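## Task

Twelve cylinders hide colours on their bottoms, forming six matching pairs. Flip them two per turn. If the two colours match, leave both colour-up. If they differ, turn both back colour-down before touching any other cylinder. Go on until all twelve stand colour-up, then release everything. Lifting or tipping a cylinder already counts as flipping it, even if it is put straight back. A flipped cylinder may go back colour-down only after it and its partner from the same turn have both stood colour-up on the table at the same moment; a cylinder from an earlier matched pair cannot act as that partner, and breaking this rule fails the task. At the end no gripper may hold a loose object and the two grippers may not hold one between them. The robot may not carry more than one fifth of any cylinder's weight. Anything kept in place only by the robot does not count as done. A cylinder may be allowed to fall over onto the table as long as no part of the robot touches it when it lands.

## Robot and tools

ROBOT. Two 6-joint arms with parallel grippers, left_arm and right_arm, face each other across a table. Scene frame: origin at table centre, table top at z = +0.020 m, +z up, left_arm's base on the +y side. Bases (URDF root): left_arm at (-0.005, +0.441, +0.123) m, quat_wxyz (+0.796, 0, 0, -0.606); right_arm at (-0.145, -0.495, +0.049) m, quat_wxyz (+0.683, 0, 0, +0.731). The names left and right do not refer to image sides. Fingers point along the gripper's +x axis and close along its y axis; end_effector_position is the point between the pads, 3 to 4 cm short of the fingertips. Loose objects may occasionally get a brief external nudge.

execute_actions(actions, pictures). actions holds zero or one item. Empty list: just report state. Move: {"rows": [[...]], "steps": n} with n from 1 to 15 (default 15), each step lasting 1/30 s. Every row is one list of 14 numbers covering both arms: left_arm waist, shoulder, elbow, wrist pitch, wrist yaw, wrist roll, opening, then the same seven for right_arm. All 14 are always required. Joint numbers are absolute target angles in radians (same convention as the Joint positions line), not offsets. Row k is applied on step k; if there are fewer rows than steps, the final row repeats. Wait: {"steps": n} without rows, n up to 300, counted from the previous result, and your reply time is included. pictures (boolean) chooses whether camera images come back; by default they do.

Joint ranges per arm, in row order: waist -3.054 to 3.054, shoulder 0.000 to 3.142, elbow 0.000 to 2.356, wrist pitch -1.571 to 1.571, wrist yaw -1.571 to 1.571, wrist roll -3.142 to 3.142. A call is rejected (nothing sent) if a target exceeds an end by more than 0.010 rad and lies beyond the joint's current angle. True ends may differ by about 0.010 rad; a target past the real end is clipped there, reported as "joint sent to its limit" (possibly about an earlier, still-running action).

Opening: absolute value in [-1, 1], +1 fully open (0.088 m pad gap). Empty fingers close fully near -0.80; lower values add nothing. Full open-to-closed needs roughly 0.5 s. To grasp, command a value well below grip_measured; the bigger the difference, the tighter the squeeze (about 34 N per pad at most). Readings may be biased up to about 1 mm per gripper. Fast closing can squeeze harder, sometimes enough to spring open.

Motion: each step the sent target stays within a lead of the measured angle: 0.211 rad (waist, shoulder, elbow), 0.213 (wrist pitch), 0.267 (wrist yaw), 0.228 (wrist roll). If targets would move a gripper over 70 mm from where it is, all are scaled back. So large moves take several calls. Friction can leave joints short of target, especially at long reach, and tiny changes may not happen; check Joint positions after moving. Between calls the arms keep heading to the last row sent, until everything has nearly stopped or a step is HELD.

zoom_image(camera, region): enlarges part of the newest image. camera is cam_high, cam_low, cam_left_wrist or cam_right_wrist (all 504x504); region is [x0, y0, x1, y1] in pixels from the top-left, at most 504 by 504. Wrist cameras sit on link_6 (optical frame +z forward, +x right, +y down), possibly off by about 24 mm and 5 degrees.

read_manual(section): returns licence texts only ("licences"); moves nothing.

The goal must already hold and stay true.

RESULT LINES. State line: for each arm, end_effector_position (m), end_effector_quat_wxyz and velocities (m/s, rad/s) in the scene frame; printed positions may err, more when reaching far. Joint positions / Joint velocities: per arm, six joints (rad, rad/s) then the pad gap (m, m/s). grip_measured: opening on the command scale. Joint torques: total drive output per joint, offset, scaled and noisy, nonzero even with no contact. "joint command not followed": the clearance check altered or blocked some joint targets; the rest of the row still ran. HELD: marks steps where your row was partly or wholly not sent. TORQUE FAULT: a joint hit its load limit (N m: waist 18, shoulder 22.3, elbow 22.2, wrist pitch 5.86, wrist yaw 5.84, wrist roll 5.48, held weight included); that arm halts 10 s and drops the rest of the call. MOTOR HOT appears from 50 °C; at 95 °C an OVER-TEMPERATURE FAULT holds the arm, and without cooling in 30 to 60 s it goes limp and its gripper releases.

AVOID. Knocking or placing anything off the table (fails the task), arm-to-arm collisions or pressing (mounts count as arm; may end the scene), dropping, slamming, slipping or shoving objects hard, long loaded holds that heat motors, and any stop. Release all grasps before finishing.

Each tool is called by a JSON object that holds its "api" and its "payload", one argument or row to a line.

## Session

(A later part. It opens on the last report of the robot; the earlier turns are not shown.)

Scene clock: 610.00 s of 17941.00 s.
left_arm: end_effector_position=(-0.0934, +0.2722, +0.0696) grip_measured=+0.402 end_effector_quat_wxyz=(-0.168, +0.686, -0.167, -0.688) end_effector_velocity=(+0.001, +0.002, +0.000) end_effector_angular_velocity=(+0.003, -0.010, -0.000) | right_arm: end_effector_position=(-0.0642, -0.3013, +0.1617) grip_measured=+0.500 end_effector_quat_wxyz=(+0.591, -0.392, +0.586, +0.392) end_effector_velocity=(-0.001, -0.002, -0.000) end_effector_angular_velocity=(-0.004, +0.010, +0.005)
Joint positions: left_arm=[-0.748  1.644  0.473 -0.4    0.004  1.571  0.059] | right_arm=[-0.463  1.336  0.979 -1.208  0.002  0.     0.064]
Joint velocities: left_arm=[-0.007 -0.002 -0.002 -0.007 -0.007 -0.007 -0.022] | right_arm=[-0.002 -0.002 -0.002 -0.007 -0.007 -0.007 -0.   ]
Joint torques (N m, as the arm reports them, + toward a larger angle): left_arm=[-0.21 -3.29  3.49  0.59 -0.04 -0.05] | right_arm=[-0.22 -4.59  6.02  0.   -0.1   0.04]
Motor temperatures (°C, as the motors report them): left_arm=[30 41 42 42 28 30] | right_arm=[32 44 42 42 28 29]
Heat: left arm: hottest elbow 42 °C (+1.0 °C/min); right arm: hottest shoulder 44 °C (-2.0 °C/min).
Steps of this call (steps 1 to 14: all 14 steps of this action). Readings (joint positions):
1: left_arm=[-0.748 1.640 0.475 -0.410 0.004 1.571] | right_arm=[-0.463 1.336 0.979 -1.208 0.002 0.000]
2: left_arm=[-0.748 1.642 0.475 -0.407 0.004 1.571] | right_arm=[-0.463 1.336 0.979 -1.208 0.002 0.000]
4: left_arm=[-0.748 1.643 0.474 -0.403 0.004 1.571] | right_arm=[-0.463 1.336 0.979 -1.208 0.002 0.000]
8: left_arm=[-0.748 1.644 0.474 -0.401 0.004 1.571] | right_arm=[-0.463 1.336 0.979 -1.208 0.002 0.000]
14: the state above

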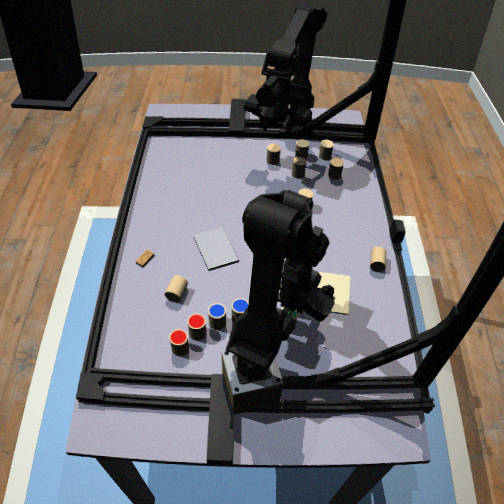

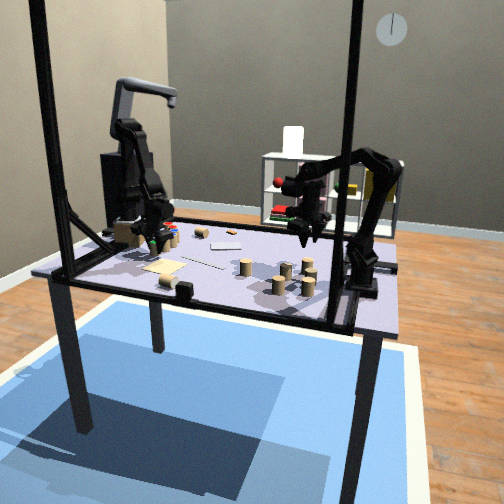

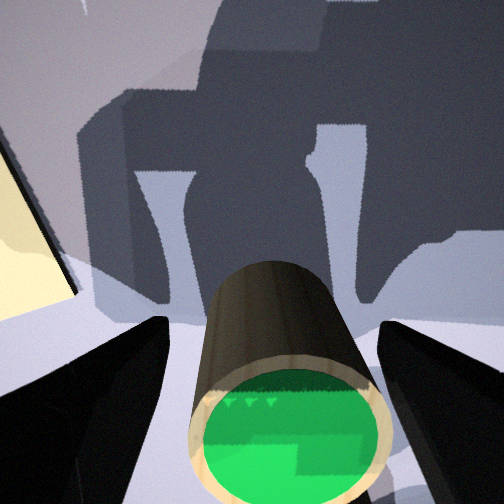

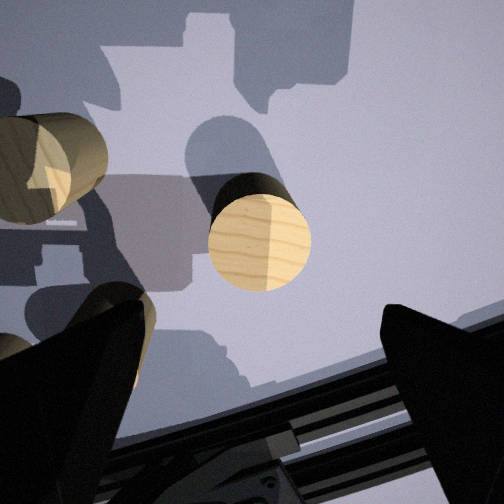

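{"api": "execute_actions", "payload": {
  "actions": [
    {"rows":[[-0.75,1.605,0.484,-0.448,0,1.571,0.4,-0.47,1.345,0.948,-1.172,0,0,0.5],[-0.75,1.55,0.508,-0.54,0,1.571,0.4,-0.47,1.356,0.92,-1.134,0,0,0.5],[-0.75,1.51,0.53,-0.6,0,1.571,0.4,-0.47,1.367,0.892,-1.095,0,0,0.5],[-0.75,1.466,0.555,-0.66,0,1.571,0.4,-0.47,1.379,0.864,-1.055,0,0,0.5],[-0.75,1.405,0.61,-0.78,0,1.571,0.4,-0.47,1.392,0.836,-1.015,0,0,0.5],[-0.75,1.345,0.673,-0.899,0,1.571,0.4,-0.47,1.406,0.809,-0.975,0,0,0.5],[-0.75,1.345,0.673,-0.899,0,1.571,0.4,-0.47,1.421,0.782,-0.935,0,0,0.5],[-0.75,0.95,0.7,-0.9,0,1.571,0.9,-0.47,1.437,0.756,-0.895,0,0,0.5],[-0.75,0.95,0.7,-0.9,0,1.571,0.9,-0.47,1.453,0.73,-0.855,0,0,0.5],[-0.75,0.95,0.7,-0.9,0,1.571,0.9,-0.47,1.468,0.707,-0.818,0,0,0.5],[-0.75,0.95,0.7,-0.9,0,1.571,0.9,-0.47,1.48,0.689,-0.788,0,0,0.5],[-0.43,1.058,0.672,0.386,0,1.571,0.9,-0.47,1.48,0.689,-0.788,0,0,0.5]],"steps":15}
  ],
  "pictures": false
}}

{"api": "execute_actions", "payload": {
  "actions": [
    {"rows":[[-0.43,1.058,0.672,0.386,0,1.571,0.9,-0.47,1.48,0.689,-0.788,0,0,-0.7]],"steps":12}
  ],
  "pictures": false
}}

{"api": "execute_actions", "payload": {
  "actions": [
    {"rows":[[-0.43,1.058,0.672,0.386,0,1.571,0.9,-0.47,1.421,0.782,-0.935,0,0,-0.7],[-0.43,1.058,0.672,0.386,0,1.571,0.9,-0.47,1.373,0.88,-1.075,0,0,-0.7],[-0.43,1.058,0.672,0.386,0,1.571,0.9,-0.47,1.335,0.976,-1.21,0,0,-0.7],[-0.43,1.058,0.672,0.386,0,1.571,0.9,-0.47,1.335,0.976,-1.21,0,0,-0.7],[-0.43,1.058,0.672,0.386,0,1.571,0.9,-0.47,1.335,0.976,-1.21,0,0,-0.7],[-0.43,1.058,0.672,0.386,0,1.571,0.9,-0.47,1.335,0.976,-1.21,0,0,-0.7],[-0.43,1.058,0.672,0.386,0,1.571,0.9,-0.47,1.3,1.3,-1.21,0,0,-0.7],[-0.43,1.058,0.672,0.386,0,1.571,0.9,-0.47,1.3,1.3,-1.21,0,0,-0.7],[-0.43,1.058,0.672,0.386,0,1.571,0.9,-0.47,1.3,1.3,-1.21,0,0,-0.7],[-0.43,1.058,0.672,0.386,0,1.571,0.9,-0.216,1.35,1.3,-0.6,0,0,-0.7]],"steps":15}
  ],
  "pictures": false
}}

{"api": "execute_actions", "payload": {
  "actions": [
    {"rows":[[-0.43,1.058,0.672,0.386,0,1.571,0.9,-0.216,1.376,1.168,0.208,0,0,-0.7]],"steps":15}
  ],
  "pictures": false
}}

{"api": "execute_actions", "payload": {
  "actions": [
    {"rows":[[-0.43,1.058,0.672,0.386,0,1.571,0.9,-0.216,1.376,1.168,0.208,0,0,-0.7]],"steps":7}
  ],
  "pictures": false
}}

{"api": "execute_actions", "payload": {
  "actions": [
    {"rows":[[-0.43,1.2,0.77,0.44,0,1.571,0.9,-0.216,1.376,1.168,0.208,0,0,-0.7],[-0.43,1.2,0.77,0.44,0,1.571,0.9,-0.216,1.376,1.168,0.208,0,0,-0.7],[-0.43,1.33,0.86,0.48,0,1.571,0.9,-0.216,1.376,1.168,0.208,0,0,-0.7],[-0.43,1.33,0.86,0.48,0,1.571,0.9,-0.216,1.376,1.168,0.208,0,0,-0.7],[-0.43,1.43,0.93,0.51,0,1.571,0.9,-0.216,1.376,1.168,0.208,0,0,-0.7],[-0.43,1.43,0.93,0.51,0,1.571,0.9,-0.216,1.376,1.168,0.208,0,0,-0.7],[-0.43,1.524,1.0,0.537,0,1.571,0.9,-0.216,1.376,1.168,0.208,0,0,-0.7]],"steps":14}
  ],
  "pictures": false
}}

{"api": "execute_actions", "payload": {
  "actions": [
    {"rows":[[-0.43,1.524,1.0,0.537,0,1.571,-0.7,-0.216,1.376,1.168,0.208,0,0,-0.7]],"steps":13}
  ]
}}

Scene clock: 626.90 s of 17941.00 s.
left_arm: end_effector_position=(-0.0757, +0.1919, +0.2331) grip_measured=+0.876 end_effector_quat_wxyz=(+0.096, +0.647, -0.282, -0.702) end_effector_velocity=(+0.320, -0.431, +0.264) end_effector_angular_velocity=(-2.000, +0.437, +1.616) | right_arm: end_effector_position=(-0.0642, -0.3033, +0.0690) grip_measured=+0.500 end_effector_quat_wxyz=(+0.586, -0.394, +0.592, +0.388) end_effector_velocity=(-0.003, +0.001, -0.036) end_effector_angular_velocity=(+0.047, +0.004, +0.019)
Joint positions: left_arm=[-0.542  1.081  0.68  -0.622  0.004  1.57   0.082] | right_arm=[-0.467  1.471  0.699 -0.811  0.002  0.     0.064]
Joint velocities: left_arm=[ 1.57  -0.271 -0.007  1.78  -0.125  0.022  0.012] | right_arm=[-0.002  0.046 -0.125  0.212 -0.022 -0.022 -0.   ]
Joint torques (N m, as the arm reports them, + toward a larger angle): left_arm=[-0.77 -2.84  6.32  1.17  0.04 -0.03] | right_arm=[-0.18 -4.31  5.65  0.41 -0.1   0.02]
Motor temperatures (°C, as the motors report them): left_arm=[30 40 40 40 28 30] | right_arm=[32 43 41 40 28 29]
Heat: left arm: hottest shoulder 40 °C (-2.0 °C/min); right arm: hottest shoulder 43 °C (-3.0 °C/min).
Steps of this call (steps 1 to 15: the robot went on to your last target; steps 16 to 90: nothing new was sent; then 13.40 s passed at rest; steps 91 to 105: all 15 steps of this action). Readings (joint positions):
91: left_arm=[-0.748 1.640 0.474 -0.406 0.004 1.571] | right_arm=[-0.464 1.336 0.976 -1.203 0.002 0.000]
92: left_arm=[-0.748 1.626 0.480 -0.441 0.004 1.571] | right_arm=[-0.464 1.336 0.967 -1.185 0.002 0.000]
94: left_arm=[-0.748 1.566 0.499 -0.542 0.004 1.571] | right_arm=[-0.466 1.342 0.934 -1.129 0.002 0.000]
98: left_arm=[-0.748 1.386 0.626 -0.774 0.004 1.571] | right_arm=[-0.467 1.391 0.831 -0.988 0.002 0.000]
105: the state above

Scene clock: 627.30 s of 17941.00 s.
left_arm: end_effector_position=(-0.0628, +0.0933, +0.3622) grip_measured=+0.900 end_effector_quat_wxyz=(+0.380, +0.526, -0.472, -0.596) end_effector_velocity=(-0.014, -0.105, +0.385) end_effector_angular_velocity=(-1.802, +0.317, +0.020) | right_arm: end_effector_position=(-0.0624, -0.3003, +0.0683) grip_measured=+0.004 end_effector_quat_wxyz=(+0.591, -0.391, +0.588, +0.390) end_effector_velocity=(-0.003, -0.003, +0.000) end_effector_angular_velocity=(-0.012, +0.029, +0.015)
Joint positions: left_arm=[-0.433  1.066  0.678  0.116  0.001  1.571  0.083] | right_arm=[-0.469  1.472  0.696 -0.791  0.003 -0.     0.039]
Joint velocities: left_arm=[ 0.007 -0.007 -0.002  1.824 -0.007 -0.022  0.   ] | right_arm=[-0.007  0.002  0.002 -0.022 -0.022 -0.022 -0.   ]
Joint torques (N m, as the arm reports them, + toward a larger angle): left_arm=[ 0.23 -4.19  7.13  2.17  0.03 -0.1 ] | right_arm=[-0.15 -3.93  4.79  0.29 -0.12  0.  ]
Motor temperatures (°C, as the motors report them): left_arm=[30 40 40 40 28 30] | right_arm=[32 43 41 40 28 29]
Heat: left arm: hottest shoulder 40 °C (-2.0 °C/min); right arm: hottest shoulder 43 °C (-3.0 °C/min).
Steps of this call (steps 1 to 12: all 12 steps of this action). Readings (joint positions):
1: left_arm=[-0.498 1.075 0.680 -0.565 0.000 1.571] | right_arm=[-0.467 1.472 0.697 -0.804 0.002 0.000]
2: left_arm=[-0.471 1.072 0.679 -0.504 -0.001 1.571] | right_arm=[-0.467 1.472 0.696 -0.799 0.003 0.000]
4: left_arm=[-0.446 1.070 0.679 -0.380 0.000 1.571] | right_arm=[-0.467 1.472 0.696 -0.793 0.003 0.000]
8: left_arm=[-0.435 1.066 0.678 -0.133 0.001 1.571] | right_arm=[-0.469 1.472 0.696 -0.791 0.003 -0.000]
12: the state above

Scene clock: 627.80 s of 17941.00 s.
left_arm: end_effector_position=(-0.0636, +0.0867, +0.4219) grip_measured=+0.900 end_effector_quat_wxyz=(+0.458, +0.457, -0.540, -0.539) end_effector_velocity=(+0.000, +0.001, +0.001) end_effector_angular_velocity=(-0.006, +0.008, +0.005) | right_arm: end_effector_position=(-0.0787, -0.1739, +0.2662) grip_measured=+0.004 end_effector_quat_wxyz=(+0.684, -0.299, +0.366, +0.556) end_effector_velocity=(-0.193, +0.480, +0.389) end_effector_angular_velocity=(+2.307, -0.435, +0.897)
Joint positions: left_arm=[-0.432  1.059  0.678  0.382  0.001  1.571  0.083] | right_arm=[-0.272  1.335  1.249 -0.899  0.001 -0.     0.039]
Joint velocities: left_arm=[-0.002 -0.002 -0.002  0.007 -0.007 -0.007 -0.   ] | right_arm=[ 0.842  0.076  0.481  1.941 -0.066 -0.022 -0.001]
Joint torques (N m, as the arm reports them, + toward a larger angle): left_arm=[ 0.23 -3.35  7.14  2.29  0.02 -0.11] | right_arm=[-0.64 -4.41  8.43  1.02  0.02  0.05]
Motor temperatures (°C, as the motors report them): left_arm=[30 40 40 40 28 30] | right_arm=[32 43 41 40 28 29]
Heat: left arm: hottest shoulder 40 °C (-2.0 °C/min); right arm: hottest shoulder 43 °C (-3.0 °C/min).
Steps of this call (steps 1 to 15: all 15 steps of this action). Readings (joint positions):
1: left_arm=[-0.433 1.066 0.678 0.178 0.001 1.571] | right_arm=[-0.469 1.469 0.706 -0.815 0.003 -0.000]
2: left_arm=[-0.433 1.066 0.678 0.238 0.001 1.571] | right_arm=[-0.469 1.460 0.736 -0.884 0.003 -0.000]
4: left_arm=[-0.432 1.063 0.679 0.322 0.001 1.571] | right_arm=[-0.469 1.418 0.822 -1.007 0.003 -0.000]
8: left_arm=[-0.432 1.059 0.678 0.368 0.001 1.571] | right_arm=[-0.469 1.339 1.015 -1.174 0.003 -0.000]
15: the state above

Scene clock: 628.30 s of 17941.00 s.
left_arm: end_effector_position=(-0.0636, +0.0867, +0.4224) grip_measured=+0.900 end_effector_quat_wxyz=(+0.458, +0.457, -0.540, -0.538) end_effector_velocity=(+0.000, +0.001, +0.001) end_effector_angular_velocity=(-0.006, +0.008, +0.005) | right_arm: end_effector_position=(-0.0801, -0.0637, +0.3799) grip_measured=+0.004 end_effector_quat_wxyz=(+0.755, -0.059, +0.068, +0.650) end_effector_velocity=(+0.008, +0.069, +0.377) end_effector_angular_velocity=(+1.738, -0.285, +0.014)
Joint positions: left_arm=[-0.432  1.059  0.678  0.384  0.001  1.571  0.083] | right_arm=[-0.219  1.379  1.168  0.03  -0.001 -0.     0.039]
Joint velocities: left_arm=[-0.002 -0.002 -0.002  0.007 -0.007 -0.007  0.   ] | right_arm=[ 0.002  0.002 -0.002  1.766 -0.007 -0.022 -0.   ]
Joint torques (N m, as the arm reports them, + toward a larger angle): left_arm=[ 0.22 -3.42  7.18  2.19  0.02 -0.12] | right_arm=[ 0.12 -6.85  7.83  1.74  0.01  0.03]
Motor temperatures (°C, as the motors report them): left_arm=[30 40 40 40 28 30] | right_arm=[32 43 41 40 28 29]
Heat: left arm: hottest shoulder 40 °C (-2.0 °C/min); right arm: hottest shoulder 43 °C (-3.0 °C/min).
Steps of this call (steps 1 to 15: all 15 steps of this action). Readings (joint positions):
1: left_arm=[-0.432 1.058 0.678 0.383 0.001 1.571] | right_arm=[-0.249 1.339 1.250 -0.825 -0.001 -0.000]
2: left_arm=[-0.432 1.058 0.678 0.383 0.001 1.571] | right_arm=[-0.234 1.340 1.241 -0.760 -0.002 -0.000]
4: left_arm=[-0.432 1.059 0.678 0.384 0.001 1.571] | right_arm=[-0.222 1.347 1.210 -0.644 -0.001 -0.000]
8: left_arm=[-0.432 1.058 0.678 0.384 0.001 1.571] | right_arm=[-0.220 1.377 1.171 -0.406 -0.001 -0.000]
15: the state above

Scene clock: 628.53 s of 17941.00 s.
left_arm: end_effector_position=(-0.0636, +0.0867, +0.4224) grip_measured=+0.900 end_effector_quat_wxyz=(+0.458, +0.457, -0.540, -0.538) end_effector_velocity=(+0.002, +0.000, -0.005) end_effector_angular_velocity=(+0.023, +0.004, +0.020) | right_arm: end_effector_position=(-0.0797, -0.0608, +0.4155) grip_measured=+0.004 end_effector_quat_wxyz=(+0.758, -0.006, +0.007, +0.652) end_effector_velocity=(-0.000, -0.000, +0.018) end_effector_angular_velocity=(+0.088, -0.021, -0.005)
Joint positions: left_arm=[-0.432  1.059  0.678  0.384  0.001  1.571  0.083] | right_arm=[-0.219  1.377  1.168  0.19  -0.001 -0.     0.039]
Joint velocities: left_arm=[-0.002 -0.002 -0.002 -0.022 -0.022 -0.007  0.   ] | right_arm=[ 0.002 -0.002 -0.007  0.095  0.007 -0.007 -0.   ]
Joint torques (N m, as the arm reports them, + toward a larger angle): left_arm=[ 0.23 -3.38  7.16  2.18  0.02 -0.13] | right_arm=[ 0.19 -6.46  7.8   1.87  0.01  0.03]
Motor temperatures (°C, as the motors report them): left_arm=[30 40 40 40 28 30] | right_arm=[32 43 41 40 28 29]
Heat: left arm: hottest shoulder 40 °C (-2.0 °C/min); right arm: hottest shoulder 43 °C (-3.0 °C/min).
Steps of this call (steps 1 to 7: all 7 steps of this action). Readings (joint positions):
1: left_arm=[-0.432 1.059 0.678 0.384 0.001 1.571] | right_arm=[-0.219 1.379 1.168 0.085 -0.001 -0.000]
2: left_arm=[-0.432 1.059 0.678 0.384 0.001 1.571] | right_arm=[-0.219 1.378 1.168 0.126 -0.001 -0.000]
4: left_arm=[-0.432 1.059 0.678 0.384 0.001 1.571] | right_arm=[-0.219 1.377 1.168 0.171 -0.001 -0.000]
7: the state above

Scene clock: 629.00 s of 17941.00 s.
left_arm: end_effector_position=(-0.0809, -0.0187, +0.4136) grip_measured=+0.900 end_effector_quat_wxyz=(+0.454, +0.461, -0.537, -0.541) end_effector_velocity=(-0.000, -0.016, +0.033) end_effector_angular_velocity=(-0.102, +0.024, +0.020) | right_arm: end_effector_position=(-0.0797, -0.0608, +0.4189) grip_measured=+0.003 end_effector_quat_wxyz=(+0.758, -0.001, +0.001, +0.652) end_effector_velocity=(-0.003, -0.002, +0.000) end_effector_angular_velocity=(-0.006, -0.021, +0.020)
Joint positions: left_arm=[-0.432  1.518  0.979  0.528  0.001  1.571  0.083] | right_arm=[-0.219  1.377  1.168  0.205 -0.001 -0.     0.039]
Joint velocities: left_arm=[-0.002  0.046  0.085  0.066 -0.022 -0.007 -0.   ] | right_arm=[-0.002 -0.007 -0.002 -0.007 -0.022 -0.022 -0.   ]
Joint torques (N m, as the arm reports them, + toward a larger angle): left_arm=[ 0.19 -6.09  9.43  2.38  0.02 -0.11] | right_arm=[ 0.11 -6.48  7.71  1.59  0.01  0.05]
Motor temperatures (°C, as the motors report them): left_arm=[30 40 40 40 28 30] | right_arm=[32 43 41 40 28 29]
Heat: left arm: hottest shoulder 40 °C (-2.0 °C/min); right arm: hottest shoulder 43 °C (-3.0 °C/min).
Steps of this call (steps 1 to 14: all 14 steps of this action). Readings (joint positions):
1: left_arm=[-0.432 1.077 0.688 0.391 0.001 1.571] | right_arm=[-0.219 1.377 1.168 0.194 -0.001 -0.000]
2: left_arm=[-0.432 1.108 0.709 0.412 0.001 1.571] | right_arm=[-0.219 1.377 1.168 0.198 -0.001 -0.000]
4: left_arm=[-0.432 1.206 0.780 0.447 0.001 1.571] | right_arm=[-0.219 1.377 1.168 0.204 -0.001 -0.000]
8: left_arm=[-0.432 1.417 0.927 0.508 0.001 1.571] | right_arm=[-0.219 1.377 1.168 0.204 -0.001 -0.000]
14: the state above

Scene clock: 629.43 s of 17941.00 s.
left_arm: end_effector_position=(-0.0812, -0.0199, +0.4225) grip_measured=+0.025 end_effector_quat_wxyz=(+0.461, +0.454, -0.542, -0.536) end_effector_velocity=(+0.000, +0.001, -0.004) end_effector_angular_velocity=(+0.013, +0.005, +0.005) | right_arm: end_effector_position=(-0.0796, -0.0608, +0.4181) grip_measured=+0.003 end_effector_quat_wxyz=(+0.758, -0.002, +0.002, +0.652) end_effector_velocity=(-0.002, -0.002, +0.000) end_effector_angular_velocity=(-0.004, -0.007, +0.010)
Joint positions: left_arm=[-0.432  1.519  0.994  0.539  0.001  1.571  0.04 ] | right_arm=[-0.218  1.377  1.168  0.203  0.    -0.     0.039]
Joint velocities: left_arm=[-0.002 -0.002 -0.007 -0.007 -0.007 -0.007 -0.   ] | right_arm=[ 0.002 -0.007 -0.002 -0.007 -0.007 -0.007  0.   ]
Joint torques (N m, as the arm reports them, + toward a larger angle): left_arm=[ 0.18 -5.65  8.51  1.92  0.01 -0.11] | right_arm=[ 0.23 -6.6   7.77  1.77 -0.04  0.03]
Motor temperatures (°C, as the motors report them): left_arm=[30 40 40 40 28 30] | right_arm=[32 43 41 41 28 29]
Heat: left arm: hottest shoulder 40 °C (-2.0 °C/min); right arm: hottest shoulder 43 °C (-3.0 °C/min).
Steps of this call (steps 1 to 13: all 13 steps of this action). Readings (joint positions):
1: left_arm=[-0.432 1.519 0.982 0.531 0.001 1.571] | right_arm=[-0.219 1.377 1.168 0.205 -0.001 -0.000]
2: left_arm=[-0.432 1.519 0.985 0.533 0.001 1.571] | right_arm=[-0.219 1.377 1.168 0.205 -0.001 -0.000]
4: left_arm=[-0.432 1.519 0.990 0.536 0.001 1.571] | right_arm=[-0.219 1.377 1.168 0.205 -0.001 -0.000]
8: left_arm=[-0.432 1.519 0.993 0.537 0.001 1.571] | right_arm=[-0.219 1.377 1.168 0.204 -0.001 -0.000]
13: the state above

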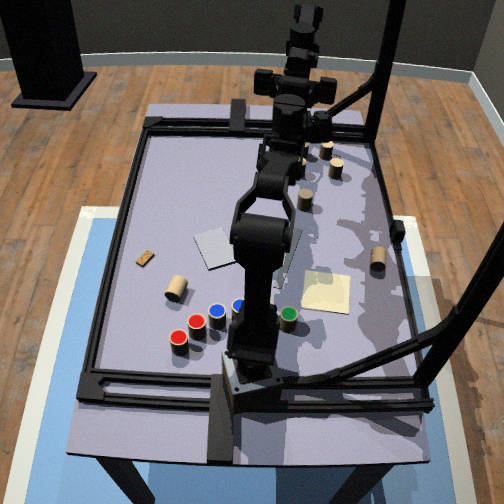

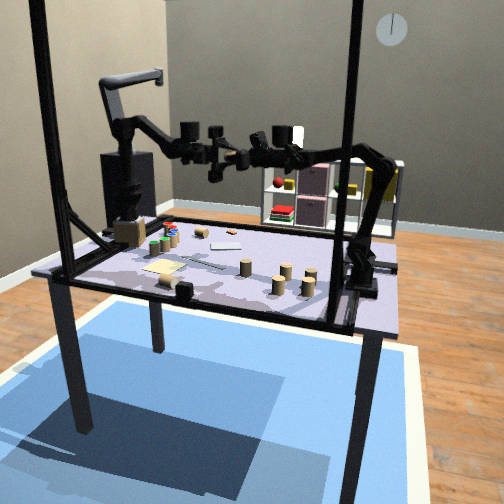

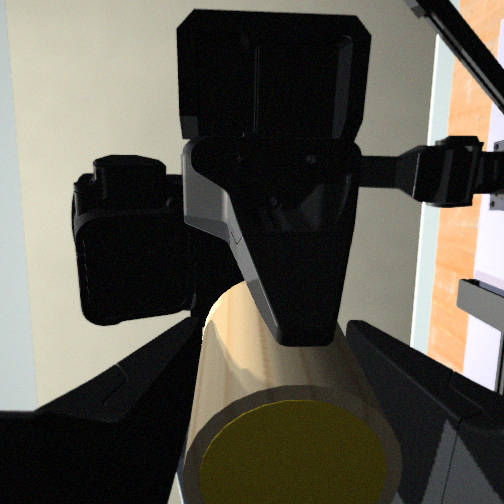

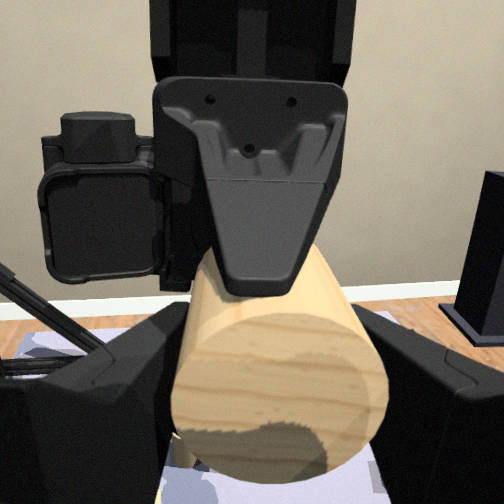

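{"api": "execute_actions", "payload": {
  "actions": [
    {"rows":[[-0.43,1.524,1.0,0.537,0,1.571,-0.7,-0.216,1.376,1.168,0.208,0,0,0.6]],"steps":11}
  ],
  "pictures": false
}}

{"api": "execute_actions", "payload": {
  "actions": [
    {"rows":[[-0.43,1.43,0.93,0.51,0,1.571,-0.7,-0.216,1.376,1.168,0.208,0,0,0.6],[-0.43,1.33,0.86,0.48,0,1.571,-0.7,-0.216,1.376,1.168,0.208,0,0,0.6],[-0.43,1.2,0.77,0.44,0,1.571,-0.7,-0.216,1.376,1.168,0.208,0,0,0.6],[-0.43,1.058,0.672,0.386,0,1.571,-0.7,-0.216,1.376,1.168,0.208,0,0,0.6]],"steps":8}
  ],
  "pictures": false
}}

{"api": "execute_actions", "payload": {
  "actions": [
    {"rows":[[-1.05,0.95,0.7,-0.9,0,1.571,-0.7,-0.104,1.35,1.35,-1.183,0,0,0.6]],"steps":15}
  ],
  "pictures": false
}}

{"api": "execute_actions", "payload": {
  "actions": [
    {"rows":[[-1.05,0.95,0.7,-0.9,0,1.571,-0.7,-0.104,1.35,1.35,-1.183,0,0,0.6],[-1.05,0.95,0.7,-0.9,0,1.571,-0.7,-0.104,1.35,1.35,-1.183,0,0,0.6],[-1.05,0.95,0.7,-0.9,0,1.571,-0.7,-0.104,1.35,1.35,-1.183,0,0,0.6],[-1.05,0.95,0.7,-0.9,0,1.571,-0.7,-0.104,1.35,1.35,-1.183,0,0,0.6],[-1.05,1.345,0.673,-0.899,0,1.571,-0.7,-0.104,1.53,1.145,-1.183,0,0,0.6]],"steps":15}
  ]
}}

Scene clock: 636.17 s of 17941.00 s.
left_arm: end_effector_position=(-0.0814, -0.0201, +0.4218) grip_measured=+0.020 end_effector_quat_wxyz=(+0.460, +0.455, -0.542, -0.537) end_effector_velocity=(+0.000, +0.001, -0.004) end_effector_angular_velocity=(+0.016, +0.020, +0.005) | right_arm: end_effector_position=(-0.0797, -0.0607, +0.4186) grip_measured=+0.587 end_effector_quat_wxyz=(+0.758, -0.001, +0.001, +0.652) end_effector_velocity=(-0.000, -0.001, +0.001) end_effector_angular_velocity=(+0.006, -0.008, +0.005)
Joint positions: left_arm=[-0.432  1.52   0.995  0.536  0.002  1.571  0.04 ] | right_arm=[-0.218  1.377  1.167  0.207  0.001  0.     0.068]
Joint velocities: left_arm=[-0.002 -0.002 -0.007 -0.007 -0.007 -0.022 -0.   ] | right_arm=[-0.002 -0.002 -0.002  0.007 -0.007 -0.007  0.163]
Joint torques (N m, as the arm reports them, + toward a larger angle): left_arm=[ 0.23 -5.78  8.38  2.12 -0.01 -0.11] | right_arm=[ 0.16 -6.61  7.93  1.56 -0.02  0.  ]
Motor temperatures (°C, as the motors report them): left_arm=[30 41 41 41 28 30] | right_arm=[32 43 42 42 28 29]
Heat: left arm: hottest shoulder 41 °C (-1.0 °C/min); right arm: hottest shoulder 43 °C (-3.0 °C/min).
Steps of this call (steps 1 to 15: the robot went on to your last target; steps 16 to 191: nothing new was sent; steps 192 to 202: all 11 steps of this action). Readings (joint positions):
192: left_arm=[-0.432 1.519 0.995 0.539 0.002 1.571] | right_arm=[-0.218 1.377 1.167 0.205 0.001 -0.000]
193: left_arm=[-0.432 1.519 0.995 0.539 0.002 1.571] | right_arm=[-0.218 1.377 1.167 0.205 0.001 -0.000]
195: left_arm=[-0.432 1.519 0.995 0.539 0.002 1.571] | right_arm=[-0.218 1.377 1.167 0.205 0.001 -0.000]
199: left_arm=[-0.432 1.520 0.995 0.536 0.002 1.571] | right_arm=[-0.218 1.377 1.167 0.206 0.001 0.000]
202: the state above

Scene clock: 636.43 s of 17941.00 s.
left_arm: end_effector_position=(-0.0667, +0.0686, +0.4027) grip_measured=+0.020 end_effector_quat_wxyz=(+0.442, +0.473, -0.526, -0.552) end_effector_velocity=(+0.040, +0.231, +0.152) end_effector_angular_velocity=(-0.546, +0.096, +0.020) | right_arm: end_effector_position=(-0.0799, -0.0607, +0.4186) grip_measured=+0.599 end_effector_quat_wxyz=(+0.758, -0.001, +0.001, +0.652) end_effector_velocity=(-0.000, -0.001, -0.002) end_effector_angular_velocity=(-0.006, +0.008, +0.005)
Joint positions: left_arm=[-0.432  1.151  0.7    0.395  0.002  1.571  0.04 ] | right_arm=[-0.218  1.377  1.167  0.207  0.001  0.     0.068]
Joint velocities: left_arm=[-0.002 -1.136 -0.515 -0.066 -0.022 -0.007 -0.   ] | right_arm=[-0.002 -0.002 -0.002 -0.007 -0.007  0.007  0.   ]
Joint torques (N m, as the arm reports them, + toward a larger angle): left_arm=[ 0.18 -4.17  9.49  2.55 -0.03 -0.11] | right_arm=[ 0.16 -6.57  7.85  1.54 -0.06  0.02]
Motor temperatures (°C, as the motors report them): left_arm=[30 41 41 41 28 30] | right_arm=[32 43 42 42 28 29]
Heat: left arm: hottest shoulder 41 °C (-1.0 °C/min); right arm: hottest shoulder 43 °C (-3.0 °C/min).
Steps of this call (steps 1 to 8: all 8 steps of this action). Readings (joint positions):
1: left_arm=[-0.432 1.510 0.987 0.534 0.002 1.571] | right_arm=[-0.218 1.377 1.167 0.207 0.001 0.000]
2: left_arm=[-0.432 1.480 0.963 0.519 0.002 1.571] | right_arm=[-0.218 1.377 1.167 0.207 0.001 0.000]
4: left_arm=[-0.432 1.372 0.857 0.468 0.002 1.571] | right_arm=[-0.218 1.377 1.167 0.207 0.001 0.000]
8: the state above

Scene clock: 636.93 s of 17941.00 s.
left_arm: end_effector_position=(-0.2010, +0.2399, +0.2904) grip_measured=+0.019 end_effector_quat_wxyz=(+0.017, +0.493, -0.506, -0.707) end_effector_velocity=(+0.179, +0.213, -0.297) end_effector_angular_velocity=(+1.336, -1.298, -0.065) | right_arm: end_effector_position=(-0.1326, -0.1230, +0.3285) grip_measured=+0.600 end_effector_quat_wxyz=(+0.674, -0.240, +0.249, +0.652) end_effector_velocity=(-0.007, -0.261, -0.305) end_effector_angular_velocity=(-1.838, +0.044, +0.006)
Joint positions: left_arm=[-1.041  0.958  0.703 -0.494  0.002  1.571  0.04 ] | right_arm=[-0.103  1.348  1.349 -0.707 -0.002  0.     0.068]
Joint velocities: left_arm=[-0.076 -0.002  0.002 -1.868 -0.007 -0.007 -0.   ] | right_arm=[-0.002 -0.002 -0.002 -1.839  0.007 -0.022 -0.   ]
Joint torques (N m, as the arm reports them, + toward a larger angle): left_arm=[-0.14 -3.26  7.3   1.72  0.02 -0.1 ] | right_arm=[-0.04 -5.63  7.6   1.07  0.04  0.  ]
Motor temperatures (°C, as the motors report them): left_arm=[30 41 41 41 28 30] | right_arm=[32 43 42 42 28 29]
Heat: left arm: hottest shoulder 41 °C (-1.0 °C/min); right arm: hottest shoulder 43 °C (-3.0 °C/min).
Steps of this call (steps 1 to 15: all 15 steps of this action). Readings (joint positions):
1: left_arm=[-0.451 1.108 0.693 0.358 -0.015 1.571] | right_arm=[-0.210 1.376 1.192 0.154 0.009 -0.000]
2: left_arm=[-0.500 1.065 0.694 0.298 -0.016 1.571] | right_arm=[-0.186 1.377 1.230 0.084 0.010 -0.000]
4: left_arm=[-0.623 0.998 0.698 0.185 -0.007 1.572] | right_arm=[-0.134 1.373 1.291 -0.031 -0.001 -0.000]
8: left_arm=[-0.866 0.958 0.702 -0.055 -0.004 1.571] | right_arm=[-0.103 1.345 1.346 -0.268 -0.003 0.000]
15: the state above

Scene clock: 637.43 s of 17941.00 s.
left_arm: end_effector_position=(-0.1388, +0.3057, +0.1609) grip_measured=+0.018 end_effector_quat_wxyz=(-0.266, +0.652, -0.271, -0.656) end_effector_velocity=(+0.003, +0.005, -0.006) end_effector_angular_velocity=(+0.035, -0.024, -0.010) | right_arm: end_effector_position=(-0.1366, -0.2347, +0.1604) grip_measured=+0.600 end_effector_quat_wxyz=(+0.510, -0.489, +0.508, +0.493) end_effector_velocity=(+0.001, -0.019, -0.006) end_effector_angular_velocity=(-0.091, -0.004, +0.005)
Joint positions: left_arm=[-1.048  1.334  0.668 -0.896  0.002  1.571  0.04 ] | right_arm=[-0.103  1.533  1.143 -1.175 -0.002  0.     0.068]
Joint velocities: left_arm=[-0.002  0.027 -0.007 -0.007  0.007  0.007 -0.   ] | right_arm=[-0.002  0.007 -0.017 -0.066  0.007 -0.007  0.   ]
Joint torques (N m, as the arm reports them, + toward a larger angle): left_arm=[-0.25 -2.69  6.51  0.36  0.02 -0.02] | right_arm=[-0.08 -6.75  6.92  0.1   0.05  0.02]
Motor temperatures (°C, as the motors report them): left_arm=[30 41 41 41 28 30] | right_arm=[32 43 42 42 28 29]
Heat: left arm: hottest shoulder 41 °C (-1.0 °C/min); right arm: hottest shoulder 43 °C (-3.0 °C/min).
Steps of this call (steps 1 to 15: all 15 steps of this action). Readings (joint positions):
1: left_arm=[-1.043 0.958 0.703 -0.556 0.002 1.571] | right_arm=[-0.103 1.348 1.349 -0.769 -0.002 0.000]
2: left_arm=[-1.044 0.958 0.703 -0.618 0.002 1.571] | right_arm=[-0.103 1.348 1.349 -0.832 -0.002 0.000]
4: left_arm=[-1.046 0.957 0.703 -0.743 0.002 1.571] | right_arm=[-0.103 1.348 1.349 -0.958 -0.002 0.000]
8: left_arm=[-1.047 1.159 0.692 -0.860 0.002 1.571] | right_arm=[-0.103 1.403 1.275 -1.074 -0.002 0.000]
15: the state above

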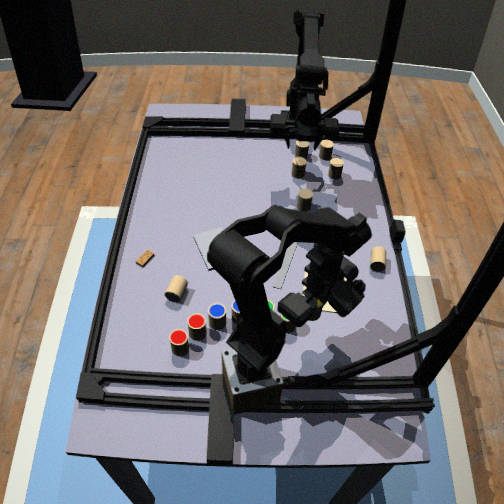

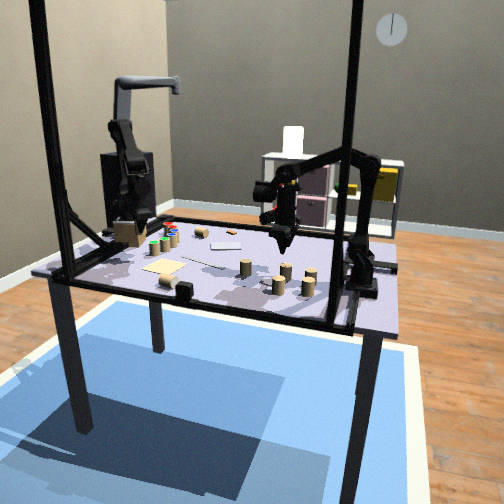

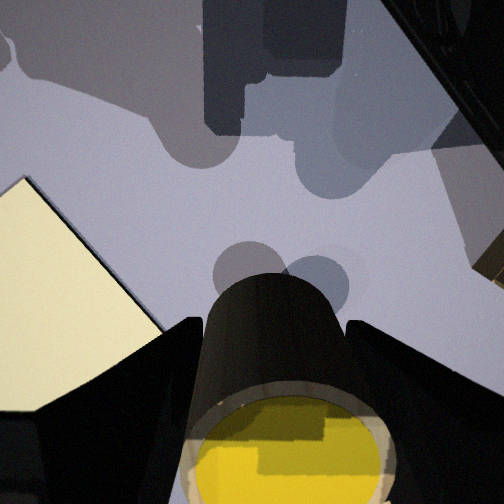

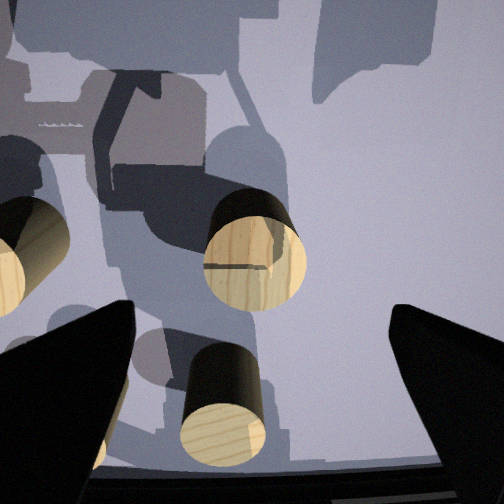

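{"api": "execute_actions", "payload": {
  "actions": [
    {"rows":[[-1.05,1.375,0.64,-0.84,0,1.571,-0.7,-0.104,1.538,1.117,-1.147,0,0,0.5],[-1.05,1.405,0.61,-0.78,0,1.571,-0.7,-0.104,1.547,1.09,-1.11,0,0,0.5],[-1.05,1.435,0.582,-0.72,0,1.571,-0.7,-0.104,1.557,1.063,-1.074,0,0,0.5],[-1.05,1.466,0.555,-0.66,0,1.571,-0.7,-0.104,1.568,1.036,-1.037,0,0,0.5],[-1.05,1.51,0.53,-0.6,0,1.571,-0.7,-0.104,1.579,1.009,-1.0,0,0,0.5],[-1.05,1.55,0.508,-0.54,0,1.571,-0.7,-0.104,1.591,0.982,-0.963,0,0,0.5],[-1.05,1.582,0.493,-0.485,0,1.571,-0.7,-0.104,1.604,0.956,-0.925,0,0,0.5],[-1.05,1.605,0.484,-0.448,0,1.571,-0.7,-0.104,1.617,0.93,-0.888,0,0,0.5],[-1.05,1.622,0.478,-0.423,0,1.571,-0.7,-0.104,1.631,0.904,-0.85,0,0,0.5],[-1.05,1.634,0.474,-0.408,0,1.571,-0.7,-0.104,1.644,0.881,-0.815,0,0,0.5],[-1.05,1.642,0.471,-0.402,0,1.571,-0.7,-0.104,1.654,0.863,-0.788,0,0,0.5],[-1.05,1.647,0.47,-0.4,0,1.571,-0.7,-0.104,1.654,0.863,-0.788,0,0,0.5],[-1.05,1.65,0.469,-0.398,0,1.571,-0.7,-0.104,1.654,0.863,-0.788,0,0,0.5]],"steps":15}
  ],
  "pictures": false
}}

{"api": "execute_actions", "payload": {
  "actions": [
    {"rows":[[-1.05,1.65,0.469,-0.398,0,1.571,-0.7,-0.104,1.654,0.863,-0.788,0,0,-0.7],[-1.05,1.65,0.469,-0.398,0,1.571,-0.7,-0.104,1.654,0.863,-0.788,0,0,-0.7],[-1.05,1.65,0.469,-0.398,0,1.571,0.4,-0.104,1.654,0.863,-0.788,0,0,-0.7]],"steps":14}
  ],
  "pictures": false
}}

{"api": "execute_actions", "payload": {
  "actions": [
    {"rows":[[-1.05,1.605,0.484,-0.448,0,1.571,0.4,-0.104,1.604,0.956,-0.925,0,0,-0.7],[-1.05,1.55,0.508,-0.54,0,1.571,0.4,-0.104,1.562,1.05,-1.055,0,0,-0.7],[-1.05,1.51,0.53,-0.6,0,1.571,0.4,-0.104,1.53,1.145,-1.183,0,0,-0.7],[-1.05,1.466,0.555,-0.66,0,1.571,0.4,-0.104,1.53,1.145,-1.183,0,0,-0.7],[-1.05,1.405,0.61,-0.78,0,1.571,0.4,-0.104,1.53,1.145,-1.183,0,0,-0.7],[-1.05,1.345,0.673,-0.899,0,1.571,0.4,-0.104,1.53,1.145,-1.183,0,0,-0.7],[-1.05,1.345,0.673,-0.899,0,1.571,0.4,-0.104,1.379,1.35,-1.183,0,0,-0.7],[-1.05,0.95,0.7,-0.9,0,1.571,0.9,-0.104,1.379,1.35,-1.183,0,0,-0.7],[-1.05,0.95,0.7,-0.9,0,1.571,0.9,-0.216,1.379,1.3,-0.6,0,0,-0.7],[-1.05,0.95,0.7,-0.9,0,1.571,0.9,-0.216,1.379,1.3,-0.6,0,0,-0.7],[-1.05,0.95,0.7,-0.9,0,1.571,0.9,-0.216,1.379,1.3,-0.6,0,0,-0.7],[-0.43,1.058,0.672,0.386,0,1.571,0.9,-0.216,1.379,1.3,-0.6,0,0,-0.7]],"steps":15}
  ],
  "pictures": false
}}

{"api": "execute_actions", "payload": {
  "actions": [
    {"rows":[[-0.43,1.058,0.672,0.386,0,1.571,0.9,-0.216,1.376,1.168,0.208,0,0,-0.7]],"steps":15}
  ],
  "pictures": false
}}

{"api": "execute_actions", "payload": {
  "actions": [
    {"rows":[[-0.43,1.058,0.672,0.386,0,1.571,0.9,-0.216,1.376,1.168,0.208,0,0,-0.7]],"steps":7}
  ],
  "pictures": false
}}

{"api": "execute_actions", "payload": {
  "actions": [
    {"rows":[[-0.43,1.2,0.77,0.44,0,1.571,0.9,-0.216,1.376,1.168,0.208,0,0,-0.7],[-0.43,1.2,0.77,0.44,0,1.571,0.9,-0.216,1.376,1.168,0.208,0,0,-0.7],[-0.43,1.33,0.86,0.48,0,1.571,0.9,-0.216,1.376,1.168,0.208,0,0,-0.7],[-0.43,1.33,0.86,0.48,0,1.571,0.9,-0.216,1.376,1.168,0.208,0,0,-0.7],[-0.43,1.43,0.93,0.51,0,1.571,0.9,-0.216,1.376,1.168,0.208,0,0,-0.7],[-0.43,1.43,0.93,0.51,0,1.571,0.9,-0.216,1.376,1.168,0.208,0,0,-0.7],[-0.43,1.524,1.0,0.537,0,1.571,0.9,-0.216,1.376,1.168,0.208,0,0,-0.7]],"steps":14}
  ],
  "pictures": false
}}

{"api": "execute_actions", "payload": {
  "actions": [
    {"rows":[[-0.43,1.524,1.0,0.537,0,1.571,-0.7,-0.216,1.376,1.168,0.208,0,0,-0.7]],"steps":13}
  ]
}}

Scene clock: 651.90 s of 17941.00 s.
left_arm: end_effector_position=(-0.1383, +0.3063, +0.0710) grip_measured=+0.018 end_effector_quat_wxyz=(-0.270, +0.654, -0.266, -0.654) end_effector_velocity=(-0.005, -0.010, -0.020) end_effector_angular_velocity=(-0.048, +0.017, +0.010) | right_arm: end_effector_position=(-0.1367, -0.2413, +0.0691) grip_measured=+0.501 end_effector_quat_wxyz=(+0.505, -0.494, +0.513, +0.488) end_effector_velocity=(-0.003, -0.000, -0.039) end_effector_angular_velocity=(+0.052, +0.020, +0.005)
Joint positions: left_arm=[-1.048  1.638  0.476 -0.414  0.002  1.571  0.04 ] | right_arm=[-0.104  1.647  0.872 -0.81  -0.002  0.     0.064]
Joint velocities: left_arm=[ 0.002  0.095 -0.027  0.168 -0.022 -0.007 -0.   ] | right_arm=[-0.002  0.042 -0.134  0.227 -0.022 -0.007 -0.   ]
Joint torques (N m, as the arm reports them, + toward a larger angle): left_arm=[-0.16 -3.48  3.38  0.62  0.02 -0.02] | right_arm=[-0.03 -5.87  5.76  0.39  0.02  0.01]
Motor temperatures (°C, as the motors report them): left_arm=[30 40 41 39 28 30] | right_arm=[32 42 41 40 28 29]
Heat: left arm: hottest elbow 41 °C (+1.0 °C/min); right arm: hottest shoulder 42 °C (-3.0 °C/min).
Steps of this call (steps 1 to 15: the robot went on to your last target; steps 16 to 419: nothing new was sent; steps 420 to 434: all 15 steps of this action). Readings (joint positions):
420: left_arm=[-1.048 1.345 0.666 -0.891 0.002 1.571] | right_arm=[-0.104 1.533 1.141 -1.177 -0.002 -0.000]
421: left_arm=[-1.048 1.354 0.657 -0.861 0.002 1.571] | right_arm=[-0.104 1.533 1.134 -1.160 -0.002 0.000]
423: left_arm=[-1.048 1.394 0.623 -0.770 0.002 1.571] | right_arm=[-0.104 1.535 1.104 -1.106 -0.002 0.000]
427: left_arm=[-1.048 1.530 0.530 -0.567 0.002 1.571] | right_arm=[-0.104 1.573 1.004 -0.974 -0.002 0.000]
434: the state above

Scene clock: 652.37 s of 17941.00 s.
left_arm: end_effector_position=(-0.1392, +0.3054, +0.0696) grip_measured=+0.402 end_effector_quat_wxyz=(-0.269, +0.654, -0.268, -0.655) end_effector_velocity=(+0.003, +0.002, -0.001) end_effector_angular_velocity=(+0.004, -0.014, +0.005) | right_arm: end_effector_position=(-0.1365, -0.2382, +0.0682) grip_measured=+0.003 end_effector_quat_wxyz=(+0.509, -0.490, +0.509, +0.492) end_effector_velocity=(+0.003, -0.004, +0.001) end_effector_angular_velocity=(-0.017, -0.007, -0.000)
Joint positions: left_arm=[-1.048  1.644  0.474 -0.4    0.002  1.571  0.059] | right_arm=[-0.103  1.647  0.869 -0.791 -0.001  0.     0.039]
Joint velocities: left_arm=[-0.002  0.002 -0.002 -0.007 -0.007 -0.007 -0.023] | right_arm=[-0.007 -0.002  0.002 -0.022  0.007 -0.007 -0.   ]
Joint torques (N m, as the arm reports them, + toward a larger angle): left_arm=[-0.18 -3.3   3.46  0.58  0.04 -0.03] | right_arm=[-0.05 -5.56  4.93  0.27  0.    0.02]
Motor temperatures (°C, as the motors report them): left_arm=[30 40 41 39 28 30] | right_arm=[32 42 41 40 28 29]
Heat: left arm: hottest elbow 41 °C (+1.0 °C/min); right arm: hottest shoulder 42 °C (-3.0 °C/min).
Steps of this call (steps 1 to 14: all 14 steps of this action). Readings (joint positions):
1: left_arm=[-1.048 1.640 0.475 -0.410 0.002 1.571] | right_arm=[-0.104 1.647 0.869 -0.804 -0.002 0.000]
2: left_arm=[-1.048 1.642 0.475 -0.407 0.002 1.571] | right_arm=[-0.104 1.647 0.869 -0.799 -0.002 -0.000]
4: left_arm=[-1.048 1.643 0.474 -0.403 0.002 1.571] | right_arm=[-0.104 1.647 0.869 -0.793 -0.002 -0.000]
8: left_arm=[-1.048 1.644 0.474 -0.401 0.002 1.571] | right_arm=[-0.103 1.647 0.869 -0.791 -0.001 0.000]
14: the state above

Scene clock: 652.87 s of 17941.00 s.
left_arm: end_effector_position=(-0.1450, +0.2226, +0.2332) grip_measured=+0.876 end_effector_quat_wxyz=(-0.007, +0.597, -0.374, -0.710) end_effector_velocity=(+0.234, -0.531, +0.263) end_effector_angular_velocity=(-1.701, +1.069, +1.879) | right_arm: end_effector_position=(-0.0946, -0.1339, +0.2775) grip_measured=+0.002 end_effector_quat_wxyz=(+0.684, -0.277, +0.318, +0.595) end_effector_velocity=(+0.107, +0.305, +0.400) end_effector_angular_velocity=(+2.226, -0.322, -0.157)
Joint positions: left_arm=[-0.834  1.081  0.68  -0.62   0.008  1.57   0.082] | right_arm=[-0.208  1.396  1.283 -0.758  0.     0.     0.039]
Joint velocities: left_arm=[ 1.849 -0.276 -0.002  1.736 -0.022 -0.022  0.012] | right_arm=[-0.178 -0.178  0.188  1.883 -0.007 -0.022  0.   ]
Joint torques (N m, as the arm reports them, + toward a larger angle): left_arm=[ 0.18 -2.87  6.23  1.18 -0.15 -0.03] | right_arm=[ 0.41 -6.44  7.5   1.   -0.05  0.01]
Motor temperatures (°C, as the motors report them): left_arm=[30 40 41 39 28 30] | right_arm=[32 42 41 40 28 29]
Heat: left arm: hottest elbow 41 °C (+0.0 °C/min); right arm: hottest shoulder 42 °C (-3.0 °C/min).
Steps of this call (steps 1 to 15: all 15 steps of this action). Readings (joint positions):
1: left_arm=[-1.048 1.640 0.474 -0.406 0.002 1.571] | right_arm=[-0.103 1.646 0.880 -0.815 -0.001 0.000]
2: left_arm=[-1.048 1.625 0.480 -0.440 0.002 1.571] | right_arm=[-0.103 1.641 0.910 -0.883 -0.001 -0.000]
4: left_arm=[-1.048 1.566 0.499 -0.541 0.002 1.571] | right_arm=[-0.103 1.611 0.994 -1.002 -0.001 -0.000]
8: left_arm=[-1.048 1.387 0.625 -0.775 0.002 1.571] | right_arm=[-0.103 1.512 1.156 -1.131 -0.001 0.000]
15: the state above

Scene clock: 653.37 s of 17941.00 s.
left_arm: end_effector_position=(-0.0642, +0.0865, +0.4007) grip_measured=+0.900 end_effector_quat_wxyz=(+0.432, +0.482, -0.517, -0.560) end_effector_velocity=(+0.003, -0.016, +0.280) end_effector_angular_velocity=(-1.252, +0.199, +0.019) | right_arm: end_effector_position=(-0.0818, -0.0601, +0.4024) grip_measured=+0.003 end_effector_quat_wxyz=(+0.756, -0.025, +0.029, +0.653) end_effector_velocity=(-0.000, +0.013, +0.188) end_effector_angular_velocity=(+0.852, -0.130, +0.020)
Joint positions: left_arm=[-0.434  1.065  0.679  0.292  0.     1.571  0.083] | right_arm=[-0.213  1.38   1.169  0.135 -0.     0.     0.039]
Joint velocities: left_arm=[ 0.012 -0.051 -0.007  1.223 -0.007  0.007  0.   ] | right_arm=[-0.002 -0.007 -0.002  0.857 -0.022 -0.007 -0.   ]
Joint torques (N m, as the arm reports them, + toward a larger angle): left_arm=[ 0.25 -3.77  7.06  1.87  0.06 -0.08] | right_arm=[-0.21 -6.91  7.69  1.38 -0.04  0.04]
Motor temperatures (°C, as the motors report them): left_arm=[30 40 41 39 28 30] | right_arm=[32 42 41 40 28 29]
Heat: left arm: hottest elbow 41 °C (+0.0 °C/min); right arm: hottest shoulder 42 °C (-3.0 °C/min).
Steps of this call (steps 1 to 15: all 15 steps of this action). Readings (joint positions):
1: left_arm=[-0.773 1.075 0.680 -0.562 0.008 1.570] | right_arm=[-0.212 1.390 1.274 -0.685 -0.000 0.000]
2: left_arm=[-0.712 1.073 0.679 -0.501 0.007 1.570] | right_arm=[-0.213 1.381 1.255 -0.622 -0.000 0.000]
4: left_arm=[-0.590 1.071 0.679 -0.375 0.007 1.570] | right_arm=[-0.213 1.375 1.213 -0.508 -0.000 0.000]
8: left_arm=[-0.453 1.067 0.679 -0.126 -0.001 1.571] | right_arm=[-0.213 1.381 1.170 -0.268 -0.000 0.000]
15: the state above

Scene clock: 653.60 s of 17941.00 s.
left_arm: end_effector_position=(-0.0636, +0.0868, +0.4212) grip_measured=+0.900 end_effector_quat_wxyz=(+0.457, +0.459, -0.538, -0.540) end_effector_velocity=(-0.000, +0.001, +0.024) end_effector_angular_velocity=(-0.107, +0.025, -0.005) | right_arm: end_effector_position=(-0.0818, -0.0599, +0.4171) grip_measured=+0.002 end_effector_quat_wxyz=(+0.757, -0.003, +0.004, +0.654) end_effector_velocity=(-0.000, -0.000, +0.025) end_effector_angular_velocity=(+0.117, -0.025, +0.005)
Joint positions: left_arm=[-0.432  1.058  0.679  0.377  0.     1.571  0.083] | right_arm=[-0.213  1.379  1.169  0.199 -0.     0.     0.039]
Joint velocities: left_arm=[ 0.002 -0.002 -0.002  0.11   0.007 -0.007 -0.   ] | right_arm=[-0.002 -0.002 -0.007  0.125 -0.007 -0.007 -0.   ]
Joint torques (N m, as the arm reports them, + toward a larger angle): left_arm=[ 0.26 -3.39  7.09  2.19  0.03 -0.09] | right_arm=[-0.24 -6.82  7.65  1.67 -0.03  0.02]
Motor temperatures (°C, as the motors report them): left_arm=[30 40 41 39 28 30] | right_arm=[32 42 41 40 28 29]
Heat: left arm: hottest elbow 41 °C (+0.0 °C/min); right arm: hottest shoulder 42 °C (-3.0 °C/min).
Steps of this call (steps 1 to 7: all 7 steps of this action). Readings (joint positions):
1: left_arm=[-0.433 1.062 0.679 0.324 0.000 1.571] | right_arm=[-0.213 1.380 1.169 0.159 -0.000 0.000]
2: left_arm=[-0.433 1.060 0.679 0.344 0.000 1.571] | right_arm=[-0.213 1.379 1.169 0.175 -0.000 0.000]
4: left_arm=[-0.433 1.059 0.679 0.364 0.000 1.571] | right_arm=[-0.213 1.379 1.169 0.188 -0.000 0.000]
7: the state above

Scene clock: 654.07 s of 17941.00 s.
left_arm: end_effector_position=(-0.0809, -0.0187, +0.4136) grip_measured=+0.900 end_effector_quat_wxyz=(+0.455, +0.461, -0.537, -0.542) end_effector_velocity=(-0.000, -0.015, +0.031) end_effector_angular_velocity=(-0.100, +0.009, +0.019) | right_arm: end_effector_position=(-0.0818, -0.0599, +0.4184) grip_measured=+0.003 end_effector_quat_wxyz=(+0.757, -0.001, +0.002, +0.654) end_effector_velocity=(+0.000, +0.001, -0.004) end_effector_angular_velocity=(-0.013, -0.005, +0.005)
Joint positions: left_arm=[-0.432  1.518  0.979  0.528  0.     1.571  0.083] | right_arm=[-0.213  1.379  1.169  0.205 -0.     0.     0.039]
Joint velocities: left_arm=[-0.002  0.046  0.081  0.066 -0.022  0.007  0.   ] | right_arm=[-0.002  0.002 -0.002 -0.007 -0.007 -0.007 -0.   ]
Joint torques (N m, as the arm reports them, + toward a larger angle): left_arm=[ 0.21 -6.09  9.55  2.39  0.03 -0.11] | right_arm=[-0.21 -6.81  7.72  1.6  -0.03  0.02]
Motor temperatures (°C, as the motors report them): left_arm=[30 40 41 39 28 30] | right_arm=[32 42 41 40 28 29]
Heat: left arm: hottest elbow 41 °C (+0.0 °C/min); right arm: hottest shoulder 42 °C (-3.0 °C/min).
Steps of this call (steps 1 to 14: all 14 steps of this action). Readings (joint positions):
1: left_arm=[-0.432 1.076 0.689 0.387 0.000 1.571] | right_arm=[-0.213 1.379 1.169 0.202 -0.000 0.000]
2: left_arm=[-0.432 1.106 0.710 0.409 0.000 1.571] | right_arm=[-0.213 1.379 1.169 0.204 -0.000 0.000]
4: left_arm=[-0.432 1.206 0.782 0.447 0.000 1.571] | right_arm=[-0.213 1.379 1.169 0.204 -0.000 0.000]
8: left_arm=[-0.432 1.417 0.927 0.508 0.000 1.571] | right_arm=[-0.213 1.379 1.169 0.205 -0.000 0.000]
14: the state above

Scene clock: 654.50 s of 17941.00 s.
left_arm: end_effector_position=(-0.0811, -0.0198, +0.4206) grip_measured=+0.025 end_effector_quat_wxyz=(+0.460, +0.456, -0.541, -0.537) end_effector_velocity=(+0.000, +0.001, +0.002) end_effector_angular_velocity=(-0.006, +0.008, -0.005) | right_arm: end_effector_position=(-0.0816, -0.0599, +0.4184) grip_measured=+0.003 end_effector_quat_wxyz=(+0.757, -0.001, +0.002, +0.654) end_effector_velocity=(+0.002, -0.001, +0.001) end_effector_angular_velocity=(-0.008, -0.036, -0.010)
Joint positions: left_arm=[-0.432  1.52   0.992  0.535  0.     1.571  0.04 ] | right_arm=[-0.214  1.379  1.169  0.206 -0.     0.     0.039]
Joint velocities: left_arm=[ 0.002 -0.002 -0.002  0.007  0.007 -0.007 -0.   ] | right_arm=[-0.002 -0.002  0.002 -0.007  0.007 -0.037  0.   ]
Joint torques (N m, as the arm reports them, + toward a larger angle): left_arm=[ 0.23 -5.64  8.77  2.14  0.04 -0.09] | right_arm=[-0.24 -6.84  7.72  1.52 -0.03  0.01]
Motor temperatures (°C, as the motors report them): left_arm=[30 40 41 39 28 30] | right_arm=[32 42 41 40 28 29]
Heat: left arm: hottest elbow 41 °C (+0.0 °C/min); right arm: hottest shoulder 42 °C (-3.0 °C/min).
Steps of this call (steps 1 to 13: all 13 steps of this action). Readings (joint positions):
1: left_arm=[-0.432 1.519 0.982 0.531 0.000 1.571] | right_arm=[-0.213 1.379 1.169 0.205 -0.000 0.000]
2: left_arm=[-0.432 1.519 0.985 0.533 0.000 1.571] | right_arm=[-0.213 1.379 1.169 0.205 -0.000 0.000]
4: left_arm=[-0.432 1.520 0.990 0.536 0.000 1.571] | right_arm=[-0.213 1.379 1.169 0.205 -0.000 0.000]
8: left_arm=[-0.432 1.520 0.992 0.536 0.000 1.571] | right_arm=[-0.213 1.379 1.169 0.205 -0.000 0.000]
13: the state above

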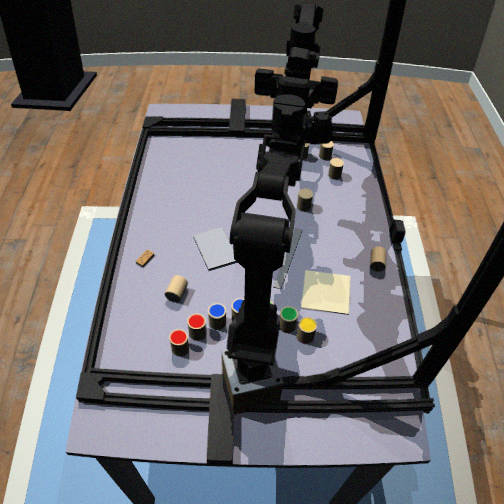

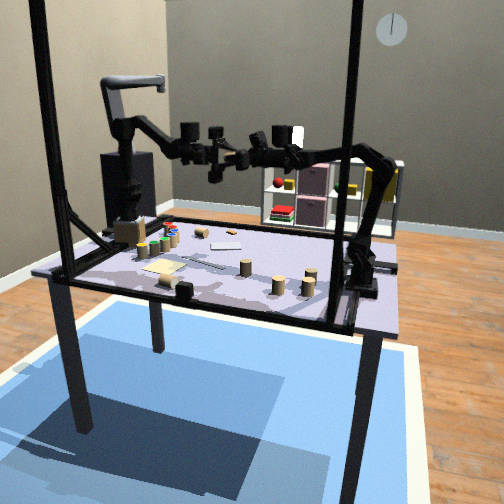

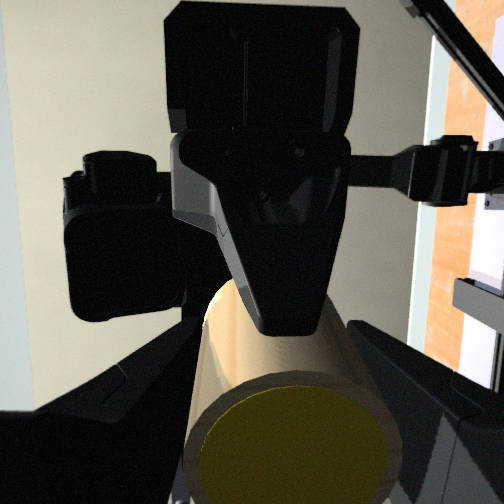

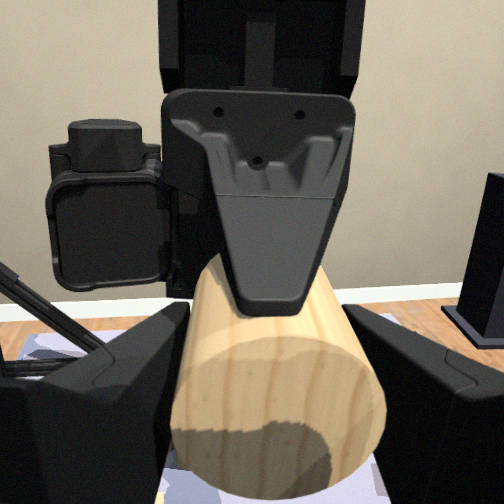

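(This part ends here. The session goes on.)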